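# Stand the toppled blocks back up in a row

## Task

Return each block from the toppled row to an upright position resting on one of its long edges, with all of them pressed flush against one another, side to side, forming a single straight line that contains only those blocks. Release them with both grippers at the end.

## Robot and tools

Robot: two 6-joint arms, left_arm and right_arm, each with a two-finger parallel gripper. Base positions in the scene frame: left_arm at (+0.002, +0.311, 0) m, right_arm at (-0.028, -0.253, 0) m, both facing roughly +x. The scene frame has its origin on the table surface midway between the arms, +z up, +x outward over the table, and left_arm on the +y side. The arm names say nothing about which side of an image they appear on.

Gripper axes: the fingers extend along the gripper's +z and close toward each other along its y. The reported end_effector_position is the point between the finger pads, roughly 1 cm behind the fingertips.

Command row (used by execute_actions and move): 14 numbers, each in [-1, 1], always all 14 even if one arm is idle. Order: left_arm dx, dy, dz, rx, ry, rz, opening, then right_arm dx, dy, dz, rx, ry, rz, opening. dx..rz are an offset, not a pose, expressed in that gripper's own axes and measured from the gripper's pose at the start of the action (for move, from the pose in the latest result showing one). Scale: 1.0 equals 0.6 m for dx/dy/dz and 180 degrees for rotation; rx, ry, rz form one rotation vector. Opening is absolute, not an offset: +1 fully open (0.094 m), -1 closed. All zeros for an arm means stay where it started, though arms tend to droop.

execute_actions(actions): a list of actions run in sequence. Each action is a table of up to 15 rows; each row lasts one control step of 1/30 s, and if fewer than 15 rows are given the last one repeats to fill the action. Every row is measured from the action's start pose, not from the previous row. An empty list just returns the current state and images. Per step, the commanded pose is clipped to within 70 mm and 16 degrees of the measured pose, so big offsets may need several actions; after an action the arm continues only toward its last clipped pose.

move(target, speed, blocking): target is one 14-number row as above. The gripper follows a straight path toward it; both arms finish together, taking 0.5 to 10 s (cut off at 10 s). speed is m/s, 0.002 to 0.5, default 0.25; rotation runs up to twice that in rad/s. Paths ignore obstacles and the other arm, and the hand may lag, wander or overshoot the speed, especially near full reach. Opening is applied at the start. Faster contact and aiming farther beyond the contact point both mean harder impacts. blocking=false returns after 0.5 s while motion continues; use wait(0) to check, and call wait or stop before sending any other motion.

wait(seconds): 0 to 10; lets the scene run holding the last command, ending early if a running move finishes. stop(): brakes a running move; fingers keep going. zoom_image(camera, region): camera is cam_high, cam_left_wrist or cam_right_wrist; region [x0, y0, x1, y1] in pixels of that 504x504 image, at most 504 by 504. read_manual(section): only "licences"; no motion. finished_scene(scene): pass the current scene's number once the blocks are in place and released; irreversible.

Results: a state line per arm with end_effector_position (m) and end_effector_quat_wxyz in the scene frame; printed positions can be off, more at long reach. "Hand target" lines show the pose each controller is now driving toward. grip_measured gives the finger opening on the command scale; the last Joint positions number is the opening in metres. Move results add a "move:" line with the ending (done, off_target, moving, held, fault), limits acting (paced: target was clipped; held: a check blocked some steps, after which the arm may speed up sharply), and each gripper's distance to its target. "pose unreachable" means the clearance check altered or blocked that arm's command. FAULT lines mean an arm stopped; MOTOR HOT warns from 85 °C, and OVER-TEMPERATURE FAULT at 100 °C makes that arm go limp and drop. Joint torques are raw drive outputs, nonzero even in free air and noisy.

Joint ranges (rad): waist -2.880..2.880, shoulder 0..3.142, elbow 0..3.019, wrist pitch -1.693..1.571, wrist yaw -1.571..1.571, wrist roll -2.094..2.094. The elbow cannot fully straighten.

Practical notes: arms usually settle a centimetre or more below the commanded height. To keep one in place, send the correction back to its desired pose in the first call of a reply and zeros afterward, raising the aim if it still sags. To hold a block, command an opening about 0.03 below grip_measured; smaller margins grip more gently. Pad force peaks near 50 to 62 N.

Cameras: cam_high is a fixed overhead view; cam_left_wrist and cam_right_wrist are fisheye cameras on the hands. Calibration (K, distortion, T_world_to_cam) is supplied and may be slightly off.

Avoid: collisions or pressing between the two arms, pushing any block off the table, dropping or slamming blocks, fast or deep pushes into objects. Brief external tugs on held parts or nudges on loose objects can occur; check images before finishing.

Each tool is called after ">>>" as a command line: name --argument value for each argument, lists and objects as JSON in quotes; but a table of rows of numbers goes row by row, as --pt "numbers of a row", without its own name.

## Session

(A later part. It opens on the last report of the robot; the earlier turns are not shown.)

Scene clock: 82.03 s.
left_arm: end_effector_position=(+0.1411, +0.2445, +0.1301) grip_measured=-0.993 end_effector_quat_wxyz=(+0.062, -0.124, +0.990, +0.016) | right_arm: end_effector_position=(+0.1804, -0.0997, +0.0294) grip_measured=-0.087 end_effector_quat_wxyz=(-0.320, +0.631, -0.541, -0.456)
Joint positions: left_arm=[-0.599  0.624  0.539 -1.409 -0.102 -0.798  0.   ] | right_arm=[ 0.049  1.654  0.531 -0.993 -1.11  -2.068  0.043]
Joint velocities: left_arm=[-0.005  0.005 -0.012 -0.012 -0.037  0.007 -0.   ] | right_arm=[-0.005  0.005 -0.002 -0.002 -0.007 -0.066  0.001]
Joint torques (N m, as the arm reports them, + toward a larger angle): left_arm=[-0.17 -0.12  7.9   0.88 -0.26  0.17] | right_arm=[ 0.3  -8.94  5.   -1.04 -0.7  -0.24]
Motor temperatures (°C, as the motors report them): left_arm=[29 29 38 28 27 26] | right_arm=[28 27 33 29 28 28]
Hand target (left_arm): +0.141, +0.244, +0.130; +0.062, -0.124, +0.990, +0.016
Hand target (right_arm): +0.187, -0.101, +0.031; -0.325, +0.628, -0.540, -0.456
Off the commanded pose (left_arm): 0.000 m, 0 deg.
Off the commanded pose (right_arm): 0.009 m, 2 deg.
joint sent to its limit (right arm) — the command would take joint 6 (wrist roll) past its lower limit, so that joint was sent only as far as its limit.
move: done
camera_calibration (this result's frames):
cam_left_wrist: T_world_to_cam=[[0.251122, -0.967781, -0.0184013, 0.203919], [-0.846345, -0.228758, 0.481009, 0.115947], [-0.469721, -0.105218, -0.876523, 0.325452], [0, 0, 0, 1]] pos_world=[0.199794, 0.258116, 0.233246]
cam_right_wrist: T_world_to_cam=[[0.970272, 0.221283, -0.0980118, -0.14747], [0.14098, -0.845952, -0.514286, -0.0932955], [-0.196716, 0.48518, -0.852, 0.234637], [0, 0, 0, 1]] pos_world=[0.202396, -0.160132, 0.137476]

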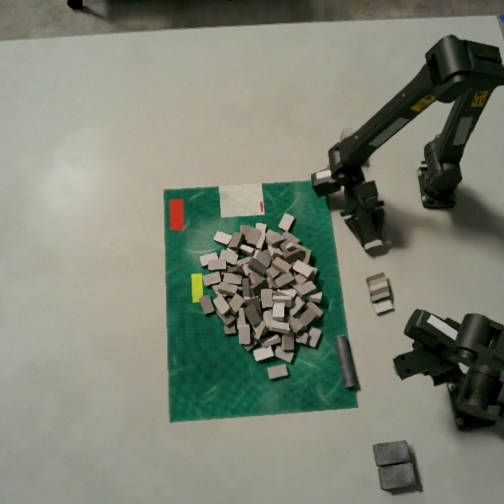

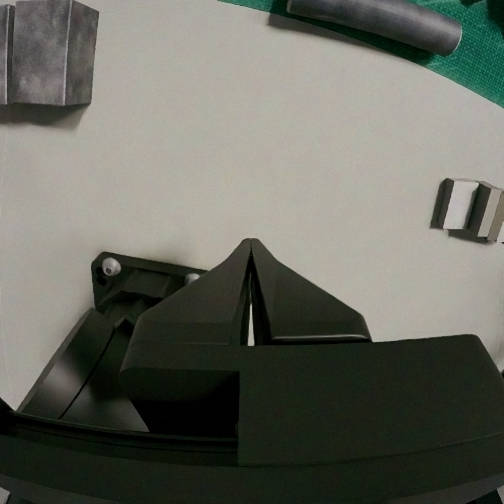

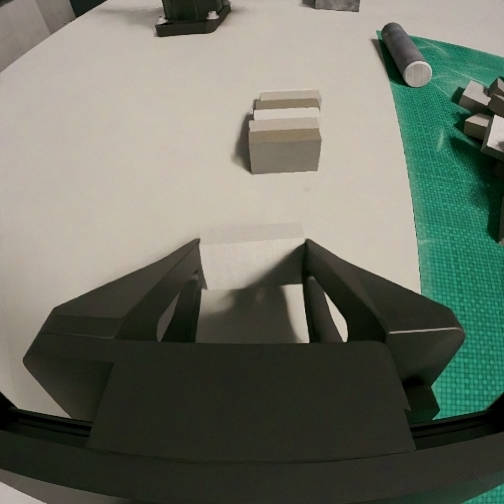

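>>> move --target '[0,0,0,0,0,0,-1,-0.015,-0.035,0.1,0,0,0,-0.3]' --speed 0.08

Scene clock: 87.73 s.
left_arm: end_effector_position=(+0.1411, +0.2445, +0.1301) grip_measured=-0.993 end_effector_quat_wxyz=(+0.062, -0.124, +0.990, +0.016) | right_arm: end_effector_position=(+0.1915, -0.0379, +0.0177) grip_measured=-0.087 end_effector_quat_wxyz=(-0.323, +0.623, -0.544, -0.461)
Joint positions: left_arm=[-0.599  0.624  0.539 -1.409 -0.102 -0.798  0.   ] | right_arm=[ 0.28   1.633  0.476 -0.445 -1.195 -1.498  0.043]
Joint velocities: left_arm=[-0.005 -0.015 -0.012  0.012  0.022 -0.066  0.001] | right_arm=[ 0.005 -0.015 -0.007  0.002  0.007  0.022 -0.   ]
Joint torques (N m, as the arm reports them, + toward a larger angle): left_arm=[ 0.11 -0.53  7.88  0.87 -0.28  0.18] | right_arm=[  2.03 -10.96   2.94   1.4    0.16  -0.06]
Motor temperatures (°C, as the motors report them): left_arm=[29 29 38 28 27 26] | right_arm=[28 27 32 29 28 28]
Hand target (left_arm): +0.141, +0.244, +0.130; +0.062, -0.124, +0.990, +0.016
Hand target (right_arm): +0.189, -0.037, +0.013; -0.320, +0.631, -0.543, -0.452
Off the commanded pose (left_arm): 0.000 m, 0 deg.
Off the commanded pose (right_arm): 0.006 m, 1 deg.
move: done
camera_calibration (this result's frames):
cam_left_wrist: T_world_to_cam=[[0.251122, -0.967781, -0.0184013, 0.203919], [-0.846345, -0.228758, 0.481009, 0.115947], [-0.469721, -0.105218, -0.876523, 0.325452], [0, 0, 0, 1]] pos_world=[0.199794, 0.258116, 0.233246]
cam_right_wrist: T_world_to_cam=[[0.971755, 0.210636, -0.10642, -0.173562], [0.124665, -0.841069, -0.526366, -0.0450657], [-0.200379, 0.498232, -0.843572, 0.197914], [0, 0, 0, 1]] pos_world=[0.213936, -0.0999519, 0.124763]

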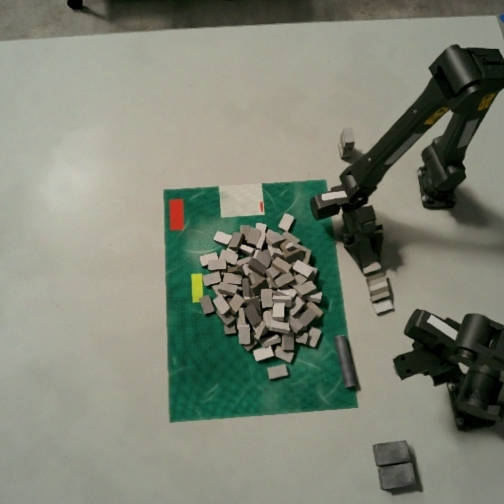

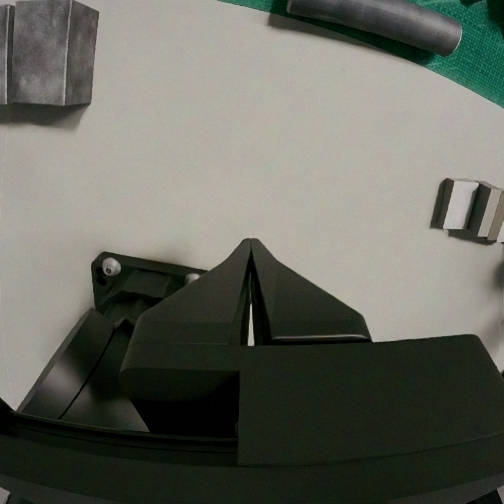

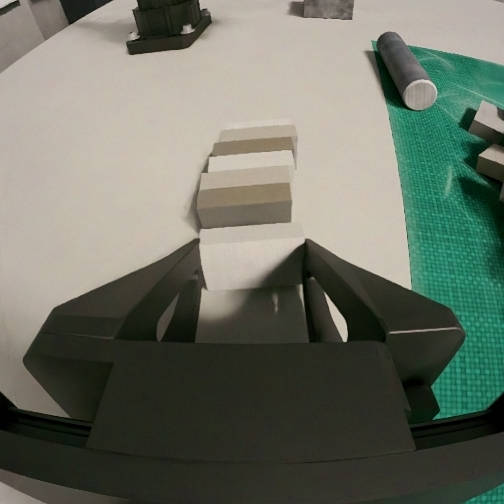

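Release, back off, and return upright above the far flat block.

>>> move --target '[0,0,0,0,0,0,-1,0,0,0,0,0,0,0.3]'

>>> move --target '[0,0,0,0,0,0,-1,-0.08,0,-0.06,0,0,0,0.3]' --speed 0.1

>>> move --target '[0,0,0,0,0,0,-1,0,0,0,0,0.4,0,0.5]'

>>> move --target '[0,0,0,0,0,0,-1,-0.2,0,0,0,0,0,0.5]' --speed 0.15

Scene clock: 94.33 s.
left_arm: end_effector_position=(+0.1411, +0.2445, +0.1301) grip_measured=-0.993 end_effector_quat_wxyz=(+0.062, -0.124, +0.990, +0.016) | right_arm: end_effector_position=(+0.1915, -0.0377, +0.0180) grip_measured=+0.297 end_effector_quat_wxyz=(-0.324, +0.622, -0.544, -0.461)
Joint positions: left_arm=[-0.599  0.624  0.539 -1.409 -0.102 -0.798  0.   ] | right_arm=[ 0.28   1.633  0.476 -0.445 -1.197 -1.497  0.061]
Joint velocities: left_arm=[ 0.005 -0.005  0.017  0.002 -0.037 -0.051 -0.   ] | right_arm=[-0.005  0.005  0.002  0.012 -0.081 -0.007 -0.   ]
Joint torques (N m, as the arm reports them, + toward a larger angle): left_arm=[ 0.02 -0.74  7.96  0.82 -0.28  0.2 ] | right_arm=[  1.46 -10.36   3.93   0.27  -0.56  -0.13]
Motor temperatures (°C, as the motors report them): left_arm=[29 29 38 28 27 26] | right_arm=[28 27 31 29 28 28]
Hand target (left_arm): +0.141, +0.244, +0.130; +0.062, -0.124, +0.990, +0.016
Hand target (right_arm): +0.192, -0.038, +0.018; -0.323, +0.623, -0.544, -0.461
Off the commanded pose (left_arm): 0.000 m, 0 deg.
Off the commanded pose (right_arm): 0.000 m, 0 deg.
move: done
camera_calibration (this result's frames):
cam_left_wrist: T_world_to_cam=[[0.251122, -0.967781, -0.0184013, 0.203919], [-0.846345, -0.228758, 0.481009, 0.115947], [-0.469721, -0.105218, -0.876523, 0.325452], [0, 0, 0, 1]] pos_world=[0.199794, 0.258116, 0.233246]
cam_right_wrist: T_world_to_cam=[[0.971738, 0.210353, -0.107129, -0.173584], [0.123687, -0.840238, -0.527922, -0.0445533], [-0.201064, 0.499751, -0.842509, 0.198281], [0, 0, 0, 1]] pos_world=[0.214056, -0.100012, 0.124937]

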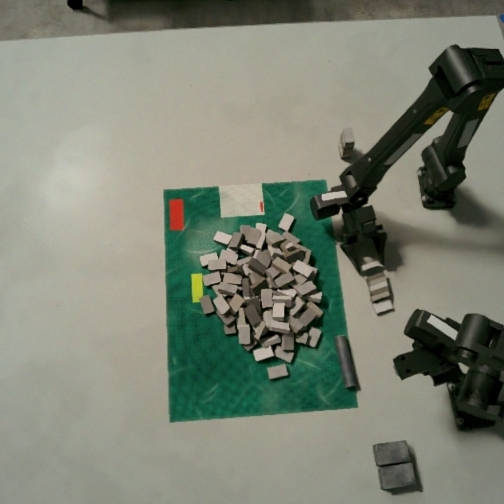

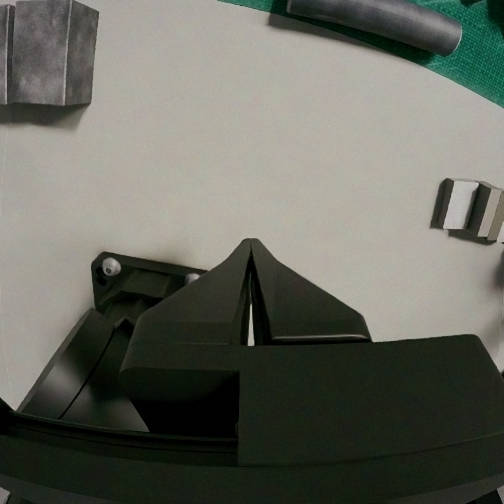

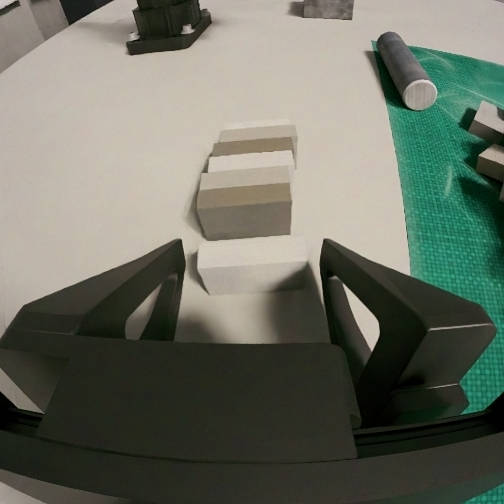

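Scene clock: 95.37 s.
left_arm: end_effector_position=(+0.1411, +0.2445, +0.1301) grip_measured=-0.993 end_effector_quat_wxyz=(+0.062, -0.124, +0.990, +0.016) | right_arm: end_effector_position=(+0.1849, -0.0534, +0.0702) grip_measured=+0.297 end_effector_quat_wxyz=(-0.313, +0.615, -0.549, -0.471)
Joint positions: left_arm=[-0.599  0.624  0.539 -1.409 -0.102 -0.798  0.   ] | right_arm=[ 0.225  1.465  0.519 -0.833 -1.194 -1.652  0.061]
Joint velocities: left_arm=[-0.024 -0.005 -0.017 -0.017  0.095 -0.007 -0.001] | right_arm=[ 0.015 -0.015 -0.012 -0.037 -0.007 -0.125  0.   ]
Joint torques (N m, as the arm reports them, + toward a larger angle): left_arm=[-0.05 -0.6   7.99  0.78 -0.28  0.17] | right_arm=[ 0.38 -9.04  8.59 -0.46 -0.51 -0.17]
Motor temperatures (°C, as the motors report them): left_arm=[29 29 38 28 27 26] | right_arm=[28 27 31 29 28 28]
Hand target (left_arm): +0.141, +0.244, +0.130; +0.062, -0.124, +0.990, +0.016
Hand target (right_arm): +0.199, -0.053, +0.077; -0.323, +0.622, -0.543, -0.462
Off the commanded pose (left_arm): 0.000 m, 0 deg.
Off the commanded pose (right_arm): 0.016 m, 2 deg.
move: off_target (right_arm)
camera_calibration (this result's frames):
cam_left_wrist: T_world_to_cam=[[0.251122, -0.967781, -0.0184013, 0.203919], [-0.846345, -0.228758, 0.481009, 0.115947], [-0.469721, -0.105218, -0.876523, 0.325452], [0, 0, 0, 1]] pos_world=[0.199794, 0.258116, 0.233246]
cam_right_wrist: T_world_to_cam=[[0.967135, 0.212194, -0.140084, -0.154991], [0.107979, -0.841555, -0.529269, -0.0264375], [-0.230196, 0.496748, -0.83681, 0.25354], [0, 0, 0, 1]] pos_world=[0.211115, -0.115306, 0.17646]

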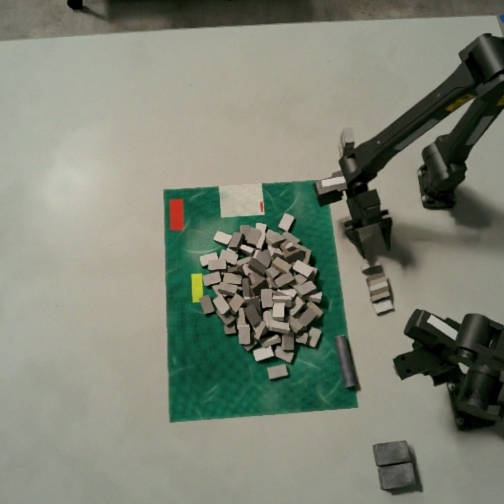

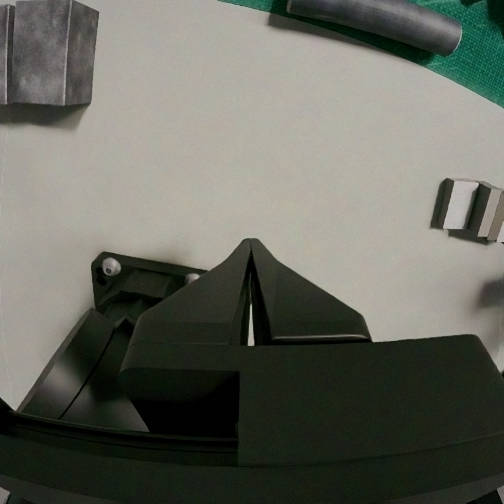

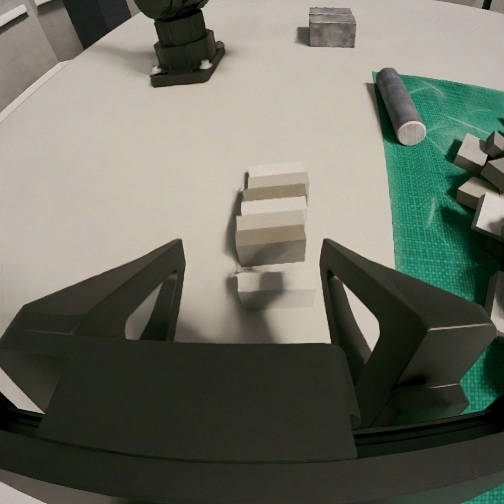

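Scene clock: 98.33 s.
left_arm: end_effector_position=(+0.1411, +0.2445, +0.1301) grip_measured=-0.993 end_effector_quat_wxyz=(+0.062, -0.124, +0.990, +0.016) | right_arm: end_effector_position=(+0.1729, -0.0660, +0.0615) grip_measured=+0.497 end_effector_quat_wxyz=(+0.073, +0.774, -0.629, -0.013)
Joint positions: left_arm=[-0.599  0.624  0.539 -1.409 -0.102 -0.798  0.   ] | right_arm=[ 0.798  1.314  0.734 -1.139 -0.005 -1.031  0.07 ]
Joint velocities: left_arm=[-0.005  0.005 -0.022 -0.017  0.066  0.095 -0.   ] | right_arm=[ 0.005 -0.005 -0.007 -0.002 -0.007 -0.007 -0.001]
Joint torques (N m, as the arm reports them, + toward a larger angle): left_arm=[ 0.26 -0.3   7.96  0.98 -0.29  0.18] | right_arm=[ 1.62 -8.93 12.44 -0.45  0.03  0.02]
Motor temperatures (°C, as the motors report them): left_arm=[29 29 38 28 27 26] | right_arm=[28 27 32 29 28 28]
Hand target (left_arm): +0.141, +0.244, +0.130; +0.062, -0.124, +0.990, +0.016
Hand target (right_arm): +0.184, -0.054, +0.072; +0.064, +0.772, -0.632, -0.010
Off the commanded pose (left_arm): 0.000 m, 0 deg.
Off the commanded pose (right_arm): 0.019 m, 1 deg.
move: off_target (right_arm)
camera_calibration (this result's frames):
cam_left_wrist: T_world_to_cam=[[0.251122, -0.967781, -0.0184013, 0.203919], [-0.846345, -0.228758, 0.481009, 0.115947], [-0.469721, -0.105218, -0.876523, 0.325452], [0, 0, 0, 1]] pos_world=[0.199794, 0.258116, 0.233246]
cam_right_wrist: T_world_to_cam=[[0.970501, 0.194461, -0.142526, -0.14357], [0.240099, -0.725734, 0.644719, -0.127705], [0.0219371, -0.659921, -0.751015, 0.124553], [0, 0, 0, 1]] pos_world=[0.167265, 0.017434, 0.155413]

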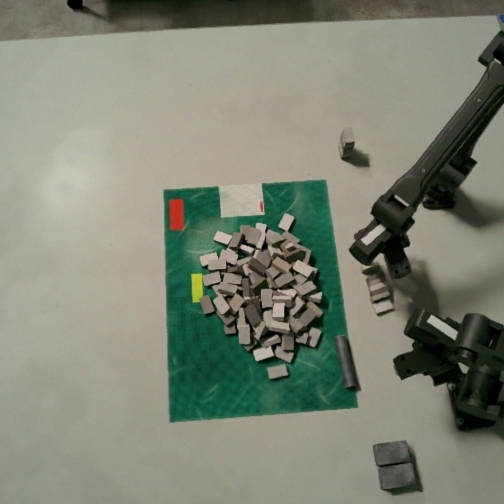

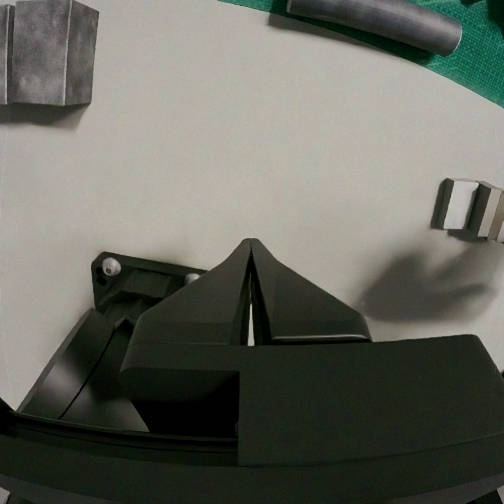

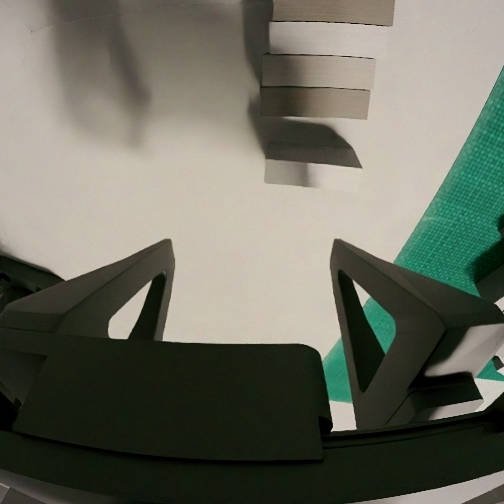

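Scene clock: 99.60 s.
left_arm: end_effector_position=(+0.1411, +0.2445, +0.1301) grip_measured=-0.993 end_effector_quat_wxyz=(+0.062, -0.124, +0.990, +0.016) | right_arm: end_effector_position=(+0.1359, +0.0320, +0.0476) grip_measured=+0.497 end_effector_quat_wxyz=(+0.092, +0.777, -0.623, -0.008)
Joint positions: left_arm=[-0.599  0.624  0.539 -1.409 -0.102 -0.798  0.   ] | right_arm=[ 1.079  1.501  0.876 -1.126 -0.04  -0.764  0.07 ]
Joint velocities: left_arm=[-0.005 -0.005  0.017 -0.007  0.007  0.066  0.   ] | right_arm=[-0.015 -0.005 -0.002 -0.002 -0.022 -0.095  0.   ]
Joint torques (N m, as the arm reports them, + toward a larger angle): left_arm=[ 0.16 -0.32  7.92  0.82 -0.26  0.16] | right_arm=[  0.68 -11.36  11.56   0.61  -0.05  -0.04]
Motor temperatures (°C, as the motors report them): left_arm=[29 29 38 28 27 26] | right_arm=[28 27 32 29 28 28]
Hand target (left_arm): +0.141, +0.244, +0.130; +0.062, -0.124, +0.990, +0.016
Hand target (right_arm): +0.146, +0.051, +0.055; +0.071, +0.774, -0.629, -0.011
Off the commanded pose (left_arm): 0.000 m, 0 deg.
Off the commanded pose (right_arm): 0.023 m, 2 deg.
move: off_target (right_arm)
camera_calibration (this result's frames):
cam_left_wrist: T_world_to_cam=[[0.251122, -0.967781, -0.0184013, 0.203919], [-0.846345, -0.228758, 0.481009, 0.115947], [-0.469721, -0.105218, -0.876523, 0.325452], [0, 0, 0, 1]] pos_world=[0.199794, 0.258116, 0.233246]
cam_right_wrist: T_world_to_cam=[[0.965408, 0.200928, -0.166178, -0.127088], [0.260147, -0.699159, 0.665958, -0.043328], [0.0176245, -0.686152, -0.727244, 0.179938], [0, 0, 0, 1]] pos_world=[0.130792, 0.118707, 0.138594]

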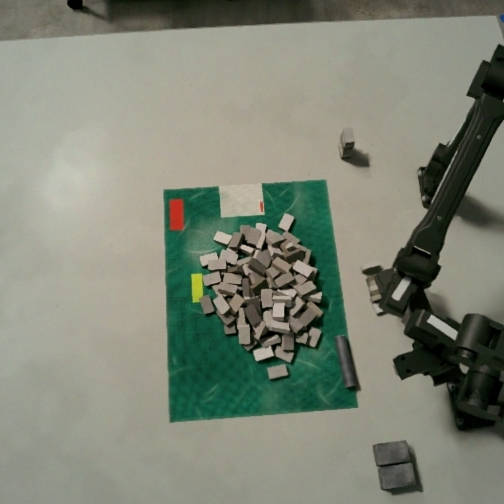

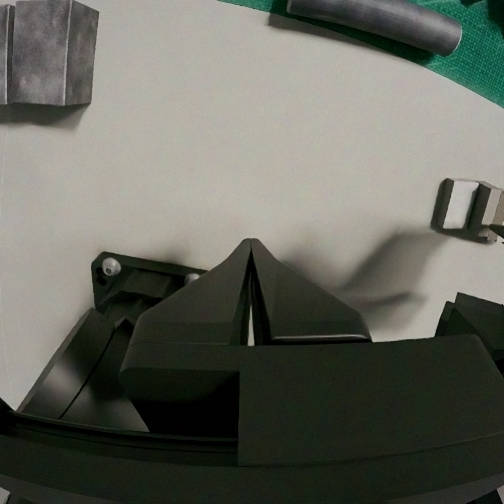

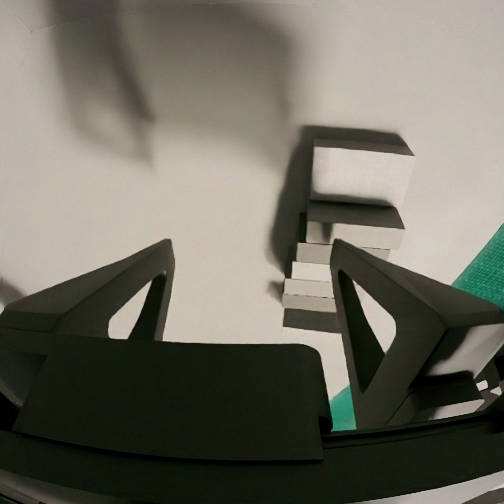

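>>> move --target '[0,0.2,0,0,0,0,-1,-0.055,-0.075,-0.01,0,0,0,0.5]' --speed 0.1

Scene clock: 105.03 s.
left_arm: end_effector_position=(+0.1161, +0.3605, +0.1357) grip_measured=-0.993 end_effector_quat_wxyz=(+0.066, -0.125, +0.990, +0.014) | right_arm: end_effector_position=(+0.1607, +0.0628, +0.0363) grip_measured=+0.497 end_effector_quat_wxyz=(+0.099, +0.775, -0.624, -0.008)
Joint positions: left_arm=[ 0.387  0.451  0.51  -1.495  0.013  0.182  0.   ] | right_arm=[ 1.065  1.622  0.982 -1.126 -0.04  -0.775  0.07 ]
Joint velocities: left_arm=[ 0.005 -0.005 -0.002 -0.027  0.037 -0.095 -0.001] | right_arm=[ 0.005  0.005  0.002 -0.007  0.007 -0.022 -0.   ]
Joint torques (N m, as the arm reports them, + toward a larger angle): left_arm=[1.02 1.33 7.35 0.78 0.13 0.35] | right_arm=[  0.51 -13.29  11.87  -0.59   0.04  -0.23]
Motor temperatures (°C, as the motors report them): left_arm=[29 29 38 28 27 26] | right_arm=[28 27 33 29 28 28]
Hand target (left_arm): +0.112, +0.360, +0.131; +0.060, -0.124, +0.990, +0.011
Hand target (right_arm): +0.172, +0.074, +0.043; +0.092, +0.776, -0.623, -0.008
Off the commanded pose (left_arm): 0.006 m, 1 deg.
Off the commanded pose (right_arm): 0.018 m, 1 deg.
move: off_target (right_arm)
camera_calibration (this result's frames):
cam_left_wrist: T_world_to_cam=[[0.252887, -0.967406, -0.0132044, 0.321535], [-0.850809, -0.228864, 0.473018, 0.120306], [-0.460622, -0.108386, -0.880954, 0.331532], [0, 0, 0, 1]] pos_world=[0.173757, 0.374522, 0.239403]
cam_right_wrist: T_world_to_cam=[[0.964611, 0.196045, -0.17633, -0.158223], [0.263507, -0.692637, 0.67143, -0.0218763], [0.00949766, -0.694133, -0.719784, 0.193895], [0, 0, 0, 1]] pos_world=[0.156547, 0.150455, 0.126351]

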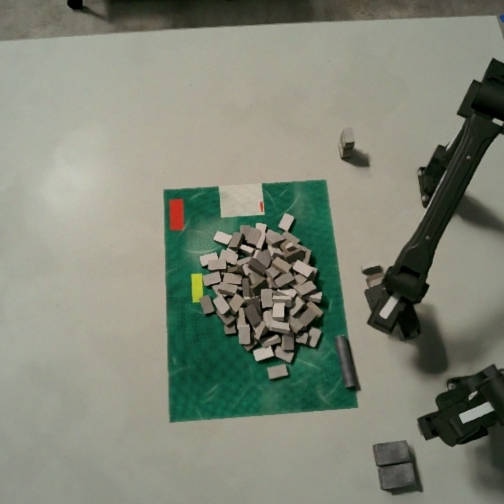

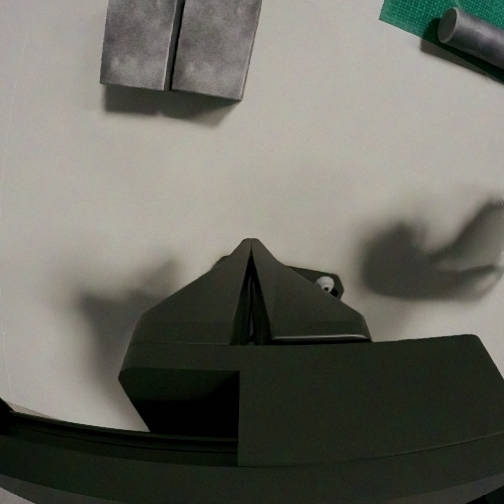

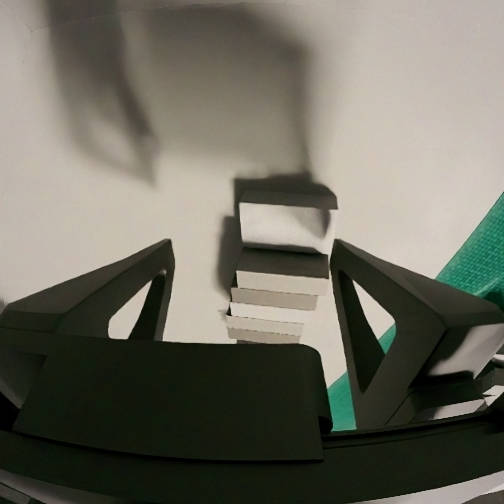

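>>> move --target '[0,0,0,0,0,0,-1,-0.03,-0.035,0,0.05,0,0,0.5]' --speed 0.06

>>> move --target '[0,0,0,0,0,0,-1,0,0,0.03,0,0,0,0.5]' --speed 0.06

Scene clock: 110.03 s.
left_arm: end_effector_position=(+0.1161, +0.3605, +0.1357) grip_measured=-0.993 end_effector_quat_wxyz=(+0.066, -0.123, +0.990, +0.014) | right_arm: end_effector_position=(+0.1773, +0.0802, +0.0330) grip_measured=+0.497 end_effector_quat_wxyz=(+0.044, +0.781, -0.622, +0.040)
Joint positions: left_arm=[ 0.387  0.451  0.51  -1.495  0.013  0.185  0.   ] | right_arm=[ 1.099  1.622  0.982 -1.03   0.065 -0.746  0.07 ]
Joint velocities: left_arm=[-0.005 -0.005  0.007 -0.002  0.095 -0.095 -0.001] | right_arm=[ 0.005 -0.024 -0.007 -0.007 -0.051  0.066  0.001]
Joint torques (N m, as the arm reports them, + toward a larger angle): left_arm=[-0.23  1.68  8.09  0.96 -0.04  0.14] | right_arm=[  1.99 -14.46   7.64   1.09   0.11  -0.01]
Motor temperatures (°C, as the motors report them): left_arm=[29 29 38 28 27 26] | right_arm=[28 27 34 29 28 28]
Hand target (left_arm): +0.116, +0.360, +0.136; +0.066, -0.125, +0.990, +0.014
Hand target (right_arm): +0.177, +0.085, +0.031; +0.037, +0.780, -0.623, +0.041
Off the commanded pose (left_arm): 0.000 m, 0 deg.
Off the commanded pose (right_arm): 0.005 m, 1 deg.
move: done
camera_calibration (this result's frames):
cam_left_wrist: T_world_to_cam=[[0.249592, -0.968254, -0.0136684, 0.322287], [-0.85151, -0.226176, 0.473048, 0.119415], [-0.461122, -0.106431, -0.880931, 0.330882], [0, 0, 0, 1]] pos_world=[0.17382, 0.37428, 0.239401]
cam_right_wrist: T_world_to_cam=[[0.975378, 0.218144, -0.0324258, -0.186649], [0.180787, -0.706667, 0.68406, 0.00336753], [0.126309, -0.673079, -0.728705, 0.181386], [0, 0, 0, 1]] pos_world=[0.158534, 0.165183, 0.123821]

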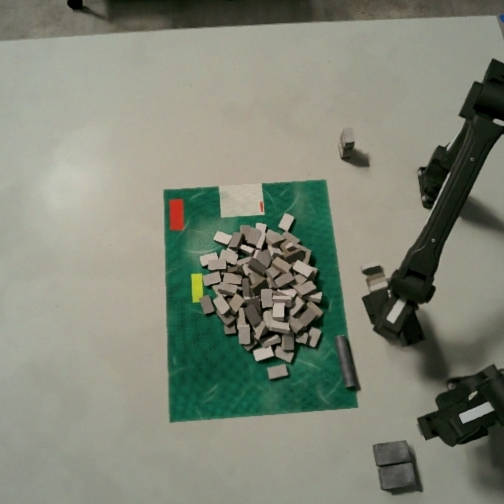

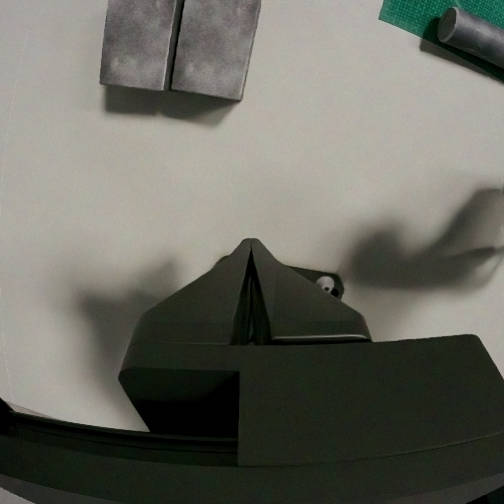

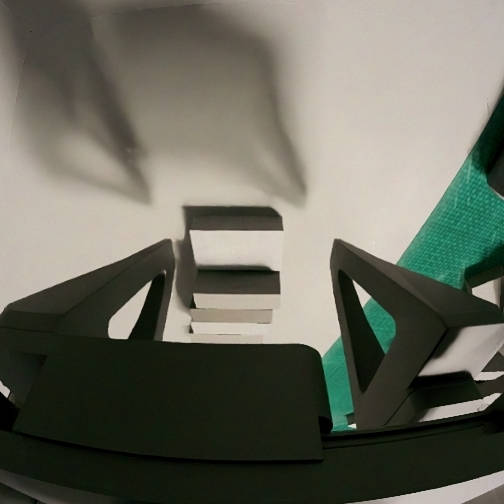

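Scene clock: 110.87 s.
left_arm: end_effector_position=(+0.1161, +0.3605, +0.1357) grip_measured=-0.993 end_effector_quat_wxyz=(+0.066, -0.123, +0.990, +0.014) | right_arm: end_effector_position=(+0.1779, +0.0813, +0.0249) grip_measured=+0.497 end_effector_quat_wxyz=(+0.039, +0.781, -0.622, +0.039)
Joint positions: left_arm=[ 0.387  0.451  0.51  -1.495  0.013  0.185  0.   ] | right_arm=[ 1.099  1.632  0.97  -0.997  0.065 -0.746  0.07 ]
Joint velocities: left_arm=[ 0.005 -0.024 -0.027 -0.002 -0.081  0.037  0.   ] | right_arm=[-0.015 -0.015  0.002  0.022 -0.022 -0.037 -0.   ]
Joint torques (N m, as the arm reports them, + toward a larger angle): left_arm=[ 0.21  1.89  8.04  1.05 -0.06  0.17] | right_arm=[  1.03 -12.58   6.3    0.96   0.01  -0.12]
Motor temperatures (°C, as the motors report them): left_arm=[29 29 39 28 27 26] | right_arm=[28 27 34 29 28 28]
Hand target (left_arm): +0.116, +0.360, +0.136; +0.066, -0.123, +0.990, +0.014
Hand target (right_arm): +0.177, +0.078, +0.015; +0.044, +0.781, -0.622, +0.040
Off the commanded pose (left_arm): 0.000 m, 0 deg.
Off the commanded pose (right_arm): 0.010 m, 1 deg.
move: done
camera_calibration (this result's frames):
cam_left_wrist: T_world_to_cam=[[0.249592, -0.968254, -0.0136684, 0.322287], [-0.85151, -0.226176, 0.473048, 0.119415], [-0.461122, -0.106431, -0.880931, 0.330882], [0, 0, 0, 1]] pos_world=[0.17382, 0.37428, 0.239401]
cam_right_wrist: T_world_to_cam=[[0.975532, 0.21841, -0.0252028, -0.188028], [0.177154, -0.712972, 0.678445, 0.0109282], [0.13021, -0.666309, -0.734219, 0.175018], [0, 0, 0, 1]] pos_world=[0.158702, 0.165475, 0.116349]

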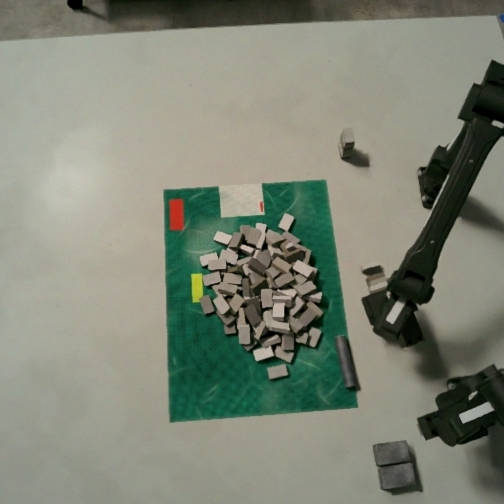

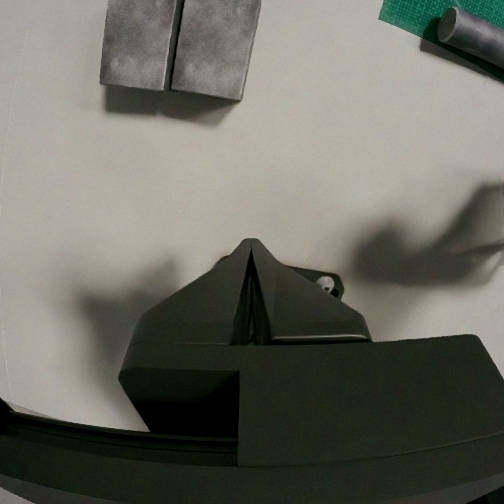

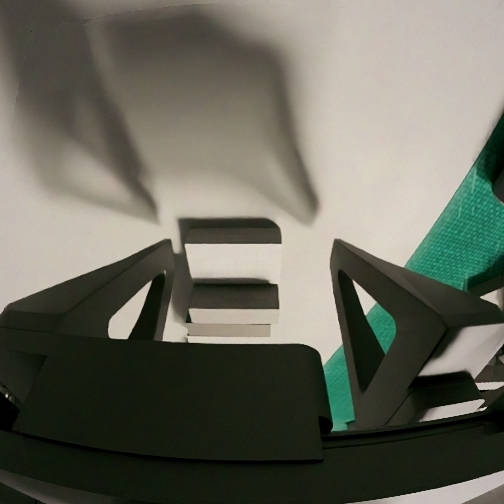

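Lower more, grip, lift, carry to the near end, tilt.

>>> move --target '[0,0,0,0,0,0,-1,0,0.01,0.03,0,0,0,0.5]' --speed 0.06

>>> move --target '[0,0,0,0,0,0,-1,0,0,0,0,0,0,-0.3]'

>>> move --target '[0,0,0,0,0,0,-1,0,0,-0.11,0,0,0,-0.3]' --speed 0.1

>>> move --target '[0,0,0,0,0,0,-1,0.27,0,0,0,0,0,-0.3]' --speed 0.15

>>> move --target '[0,0,0,0,0,0,-1,0,0,0,0,-0.4,0,-0.3]' --speed 0.15

Scene clock: 120.13 s.
left_arm: end_effector_position=(+0.1161, +0.3605, +0.1357) grip_measured=-0.993 end_effector_quat_wxyz=(+0.066, -0.123, +0.990, +0.014) | right_arm: end_effector_position=(+0.1767, +0.0793, +0.0172) grip_measured=+0.497 end_effector_quat_wxyz=(+0.033, +0.781, -0.622, +0.038)
Joint positions: left_arm=[ 0.387  0.451  0.51  -1.495  0.013  0.185  0.   ] | right_arm=[ 1.099  1.634  0.947 -0.961  0.065 -0.746  0.07 ]
Joint velocities: left_arm=[ 0.005 -0.015 -0.002  0.007 -0.022 -0.022 -0.   ] | right_arm=[-0.005  0.005 -0.012  0.002 -0.022  0.037 -0.   ]
Joint torques (N m, as the arm reports them, + toward a larger angle): left_arm=[-0.18  1.33  8.16  1.03 -0.05  0.14] | right_arm=[  1.27 -13.64   6.18   1.12   0.03   0.03]
Motor temperatures (°C, as the motors report them): left_arm=[29 29 39 28 27 26] | right_arm=[28 28 33 29 28 28]
Hand target (left_arm): +0.116, +0.360, +0.136; +0.066, -0.123, +0.990, +0.014
Hand target (right_arm): +0.172, +0.078, +0.007; +0.039, +0.781, -0.622, +0.039
Off the commanded pose (left_arm): 0.000 m, 0 deg.
Off the commanded pose (right_arm): 0.011 m, 1 deg.
move: off_target (right_arm)
camera_calibration (this result's frames):
cam_left_wrist: T_world_to_cam=[[0.249592, -0.968254, -0.0136684, 0.322287], [-0.85151, -0.226176, 0.473048, 0.119415], [-0.461122, -0.106431, -0.880931, 0.330882], [0, 0, 0, 1]] pos_world=[0.17382, 0.37428, 0.239401]
cam_right_wrist: T_world_to_cam=[[0.97565, 0.218616, -0.0177189, -0.18676], [0.173422, -0.719446, 0.672549, 0.0161419], [0.134282, -0.659245, -0.739841, 0.166962], [0, 0, 0, 1]] pos_world=[0.156993, 0.162511, 0.10936]

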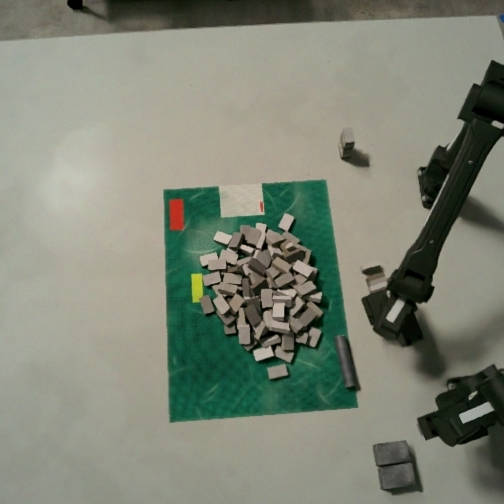

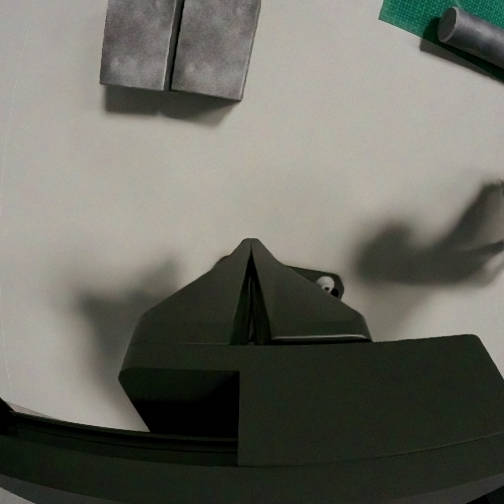

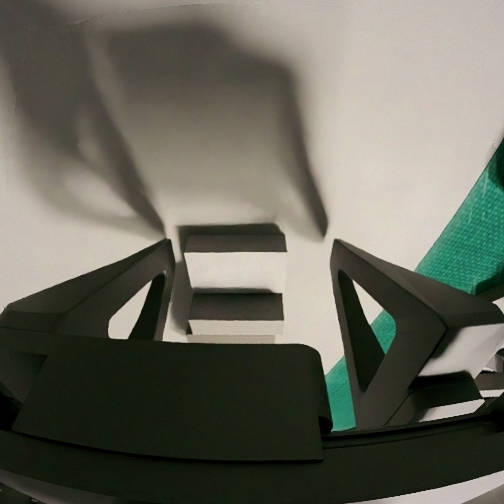

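Scene clock: 120.63 s.
left_arm: end_effector_position=(+0.1161, +0.3605, +0.1357) grip_measured=-0.993 end_effector_quat_wxyz=(+0.066, -0.123, +0.990, +0.014) | right_arm: end_effector_position=(+0.1767, +0.0793, +0.0172) grip_measured=-0.113 end_effector_quat_wxyz=(+0.033, +0.781, -0.622, +0.038)
Joint positions: left_arm=[ 0.387  0.451  0.51  -1.495  0.013  0.185  0.   ] | right_arm=[ 1.099  1.634  0.947 -0.961  0.065 -0.746  0.042]
Joint velocities: left_arm=[ 0.005  0.005  0.002 -0.012  0.022 -0.022 -0.001] | right_arm=[-0.015  0.005  0.002  0.007 -0.007  0.007 -0.   ]
Joint torques (N m, as the arm reports them, + toward a larger angle): left_arm=[ 0.    1.37  8.1   1.03 -0.07  0.17] | right_arm=[  0.17 -14.37   7.47   0.24   0.02  -0.1 ]
Motor temperatures (°C, as the motors report them): left_arm=[29 29 39 28 27 26] | right_arm=[28 28 33 29 28 28]
Hand target (left_arm): +0.116, +0.360, +0.136; +0.066, -0.123, +0.990, +0.014
Hand target (right_arm): +0.177, +0.079, +0.017; +0.033, +0.781, -0.622, +0.038
Off the commanded pose (left_arm): 0.000 m, 0 deg.
Off the commanded pose (right_arm): 0.000 m, 0 deg.
move: done
camera_calibration (this result's frames):
cam_left_wrist: T_world_to_cam=[[0.249592, -0.968254, -0.0136684, 0.322287], [-0.85151, -0.226176, 0.473048, 0.119415], [-0.461122, -0.106431, -0.880931, 0.330882], [0, 0, 0, 1]] pos_world=[0.17382, 0.37428, 0.239401]
cam_right_wrist: T_world_to_cam=[[0.975651, 0.218591, -0.0179989, -0.186705], [0.173622, -0.719579, 0.672355, 0.0161564], [0.134019, -0.659109, -0.74001, 0.167026], [0, 0, 0, 1]] pos_world=[0.156969, 0.162526, 0.109378]

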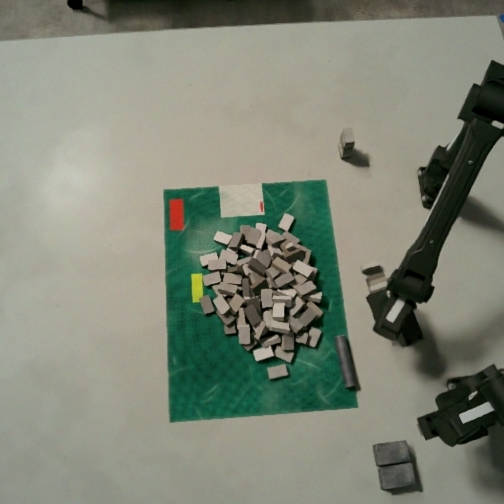

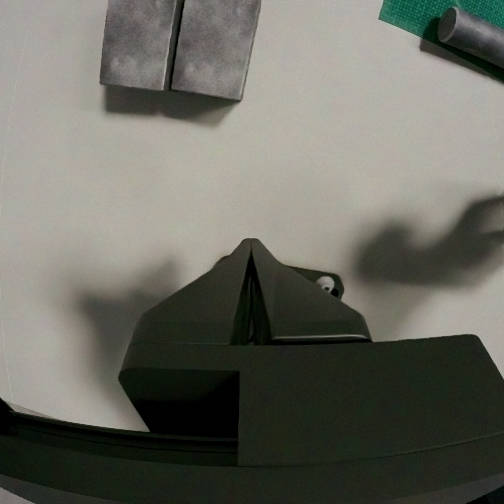

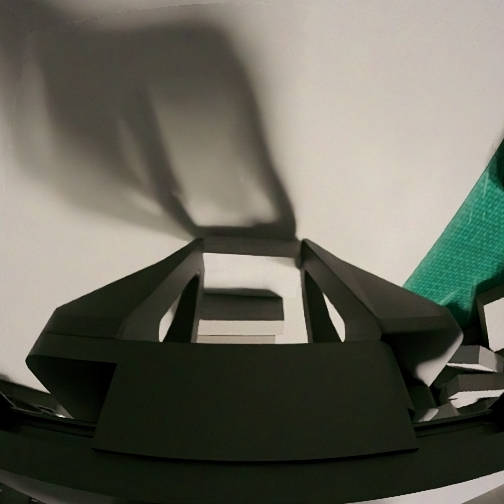

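Scene clock: 121.67 s.
left_arm: end_effector_position=(+0.1161, +0.3605, +0.1357) grip_measured=-0.993 end_effector_quat_wxyz=(+0.066, -0.123, +0.990, +0.014) | right_arm: end_effector_position=(+0.1685, +0.0676, +0.0648) grip_measured=-0.113 end_effector_quat_wxyz=(+0.054, +0.781, -0.621, +0.039)
Joint positions: left_arm=[ 0.387  0.451  0.51  -1.495  0.013  0.185  0.   ] | right_arm=[ 1.1    1.546  0.989 -1.131  0.061 -0.746  0.042]
Joint velocities: left_arm=[ 0.005 -0.005 -0.007 -0.007  0.066 -0.051  0.001] | right_arm=[-0.005 -0.005 -0.002 -0.012 -0.051 -0.081  0.001]
Joint torques (N m, as the arm reports them, + toward a larger angle): left_arm=[ 0.38  1.74  8.14  0.88 -0.08  0.14] | right_arm=[  1.3  -15.16  12.76  -0.62   0.12  -0.04]
Motor temperatures (°C, as the motors report them): left_arm=[29 29 39 28 27 26] | right_arm=[28 28 33 29 28 28]
Hand target (left_arm): +0.116, +0.360, +0.136; +0.066, -0.123, +0.990, +0.014
Hand target (right_arm): +0.175, +0.084, +0.083; +0.033, +0.781, -0.622, +0.038
Off the commanded pose (left_arm): 0.000 m, 0 deg.
Off the commanded pose (right_arm): 0.027 m, 2 deg.
move: off_target (right_arm)
camera_calibration (this result's frames):
cam_left_wrist: T_world_to_cam=[[0.249592, -0.968254, -0.0136684, 0.322287], [-0.85151, -0.226176, 0.473048, 0.119415], [-0.461122, -0.106431, -0.880931, 0.330882], [0, 0, 0, 1]] pos_world=[0.17382, 0.37428, 0.239401]
cam_right_wrist: T_world_to_cam=[[0.974623, 0.21862, -0.0481244, -0.173219], [0.190438, -0.696755, 0.691568, -0.0284974], [0.117659, -0.683182, -0.720707, 0.198817], [0, 0, 0, 1]] pos_world=[0.150857, 0.153841, 0.154661]

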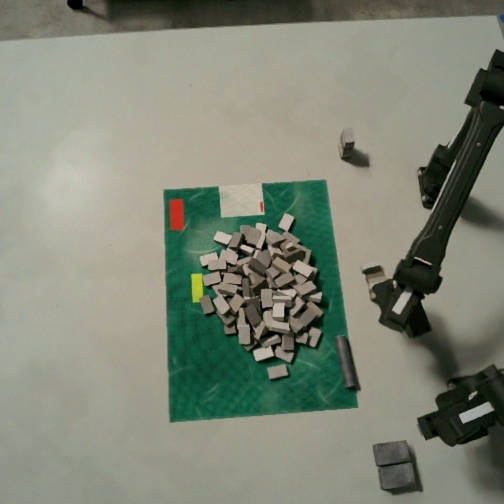

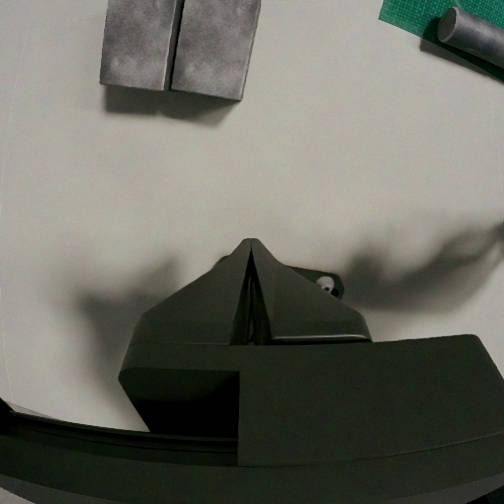

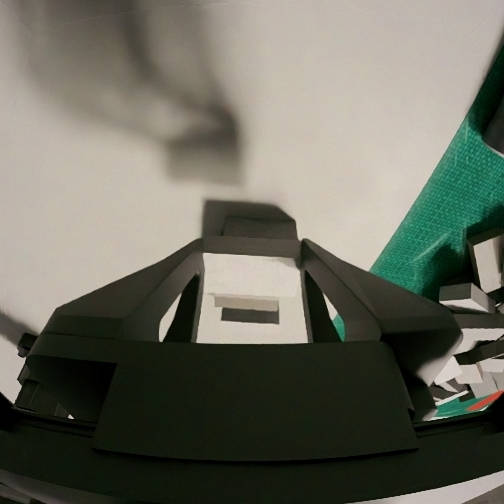

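Scene clock: 123.30 s.
left_arm: end_effector_position=(+0.1161, +0.3605, +0.1357) grip_measured=-0.993 end_effector_quat_wxyz=(+0.066, -0.123, +0.990, +0.014) | right_arm: end_effector_position=(+0.2123, -0.0843, +0.0834) grip_measured=-0.113 end_effector_quat_wxyz=(+0.048, +0.777, -0.626, +0.037)
Joint positions: left_arm=[ 0.387  0.451  0.51  -1.495  0.013  0.185  0.   ] | right_arm=[ 0.717  1.278  0.773 -1.142  0.093 -1.115  0.042]
Joint velocities: left_arm=[-0.005 -0.015  0.012 -0.012  0.066 -0.007  0.001] | right_arm=[-0.005 -0.005  0.007  0.002  0.007 -0.066  0.001]
Joint torques (N m, as the arm reports them, + toward a larger angle): left_arm=[ 0.05  1.67  8.03  0.95 -0.08  0.19] | right_arm=[  0.62 -10.03   7.44  -0.22   0.06  -0.22]
Motor temperatures (°C, as the motors report them): left_arm=[29 29 39 28 27 26] | right_arm=[28 28 33 29 28 28]
Hand target (left_arm): +0.116, +0.360, +0.136; +0.066, -0.123, +0.990, +0.014
Hand target (right_arm): +0.207, -0.089, +0.083; +0.055, +0.781, -0.621, +0.035
Off the commanded pose (left_arm): 0.000 m, 0 deg.
Off the commanded pose (right_arm): 0.009 m, 1 deg.
move: done
camera_calibration (this result's frames):
cam_left_wrist: T_world_to_cam=[[0.249592, -0.968254, -0.0136684, 0.322287], [-0.85151, -0.226176, 0.473048, 0.119415], [-0.461122, -0.106431, -0.880931, 0.330882], [0, 0, 0, 1]] pos_world=[0.17382, 0.37428, 0.239401]
cam_right_wrist: T_world_to_cam=[[0.977618, 0.206346, -0.0410413, -0.184061], [0.178061, -0.707605, 0.683805, -0.153219], [0.112059, -0.675808, -0.72851, 0.105725], [0, 0, 0, 1]] pos_world=[0.195377, 0.00101138, 0.17424]

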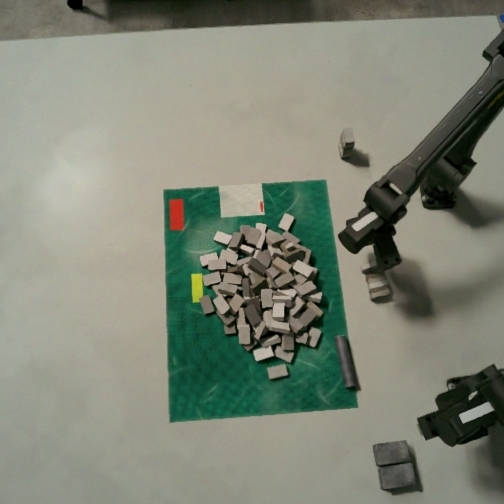

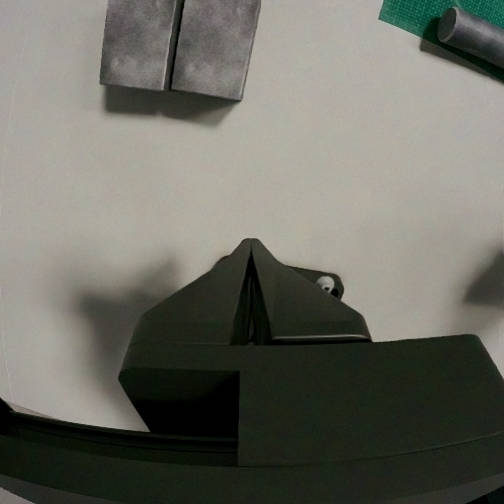

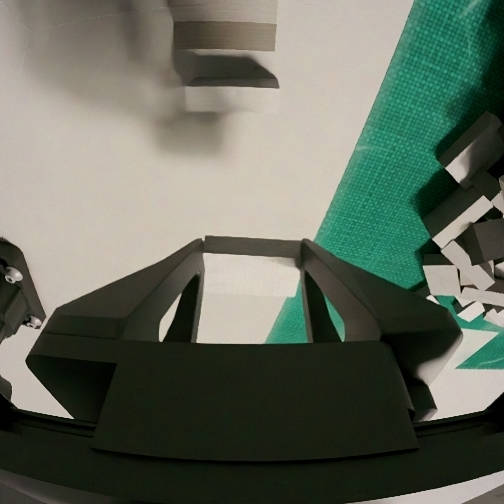

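Scene clock: 128.00 s.
left_arm: end_effector_position=(+0.1161, +0.3605, +0.1357) grip_measured=-0.993 end_effector_quat_wxyz=(+0.066, -0.123, +0.990, +0.014) | right_arm: end_effector_position=(+0.2136, -0.0824, +0.0813) grip_measured=-0.113 end_effector_quat_wxyz=(-0.324, +0.653, -0.531, -0.432)
Joint positions: left_arm=[ 0.387  0.451  0.51  -1.495  0.013  0.185  0.   ] | right_arm=[ 0.119  1.491  0.623 -1.066 -1.108 -1.933  0.042]
Joint velocities: left_arm=[-0.005 -0.005 -0.027 -0.027  0.037 -0.007 -0.001] | right_arm=[ 0.005 -0.015 -0.017 -0.012 -0.007 -0.051  0.   ]
Joint torques (N m, as the arm reports them, + toward a larger angle): left_arm=[ 0.09  1.61  8.04  0.94 -0.06  0.2 ] | right_arm=[ 0.29 -9.11  5.82 -1.08 -0.77 -0.25]
Motor temperatures (°C, as the motors report them): left_arm=[29 29 39 28 27 26] | right_arm=[28 28 33 29 28 28]
Hand target (left_arm): +0.116, +0.360, +0.136; +0.066, -0.123, +0.990, +0.014
Hand target (right_arm): +0.212, -0.084, +0.081; -0.323, +0.647, -0.534, -0.438
Off the commanded pose (left_arm): 0.000 m, 0 deg.
Off the commanded pose (right_arm): 0.003 m, 1 deg.
move: done
camera_calibration (this result's frames):
cam_left_wrist: T_world_to_cam=[[0.249592, -0.968254, -0.0136684, 0.322287], [-0.85151, -0.226176, 0.473048, 0.119415], [-0.461122, -0.106431, -0.880931, 0.330882], [0, 0, 0, 1]] pos_world=[0.17382, 0.37428, 0.239401]
cam_right_wrist: T_world_to_cam=[[0.970803, 0.23579, -0.0441004, -0.181712], [0.186018, -0.856072, -0.482223, -0.0697392], [-0.151456, 0.45994, -0.874938, 0.267118], [0, 0, 0, 1]] pos_world=[0.229836, -0.139714, 0.192068]

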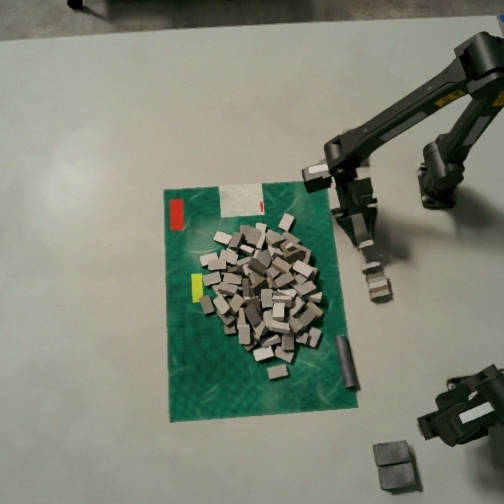

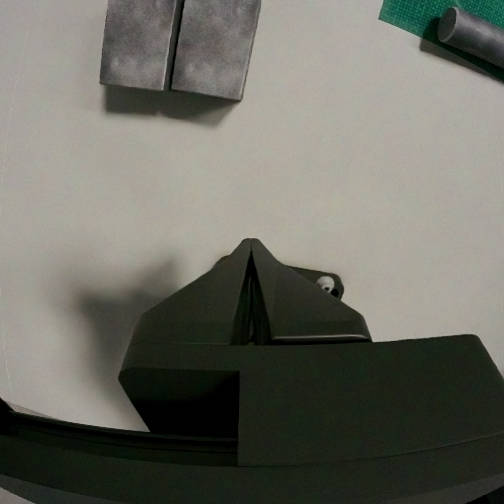

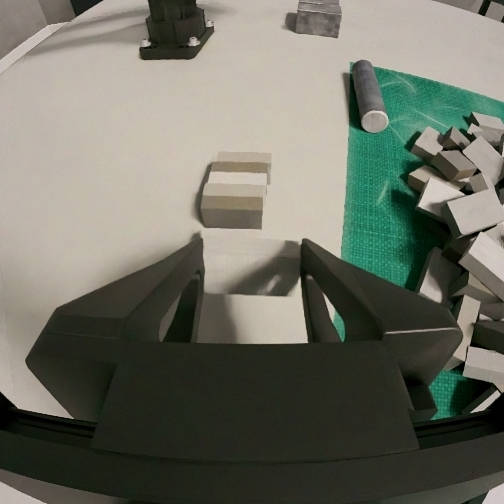

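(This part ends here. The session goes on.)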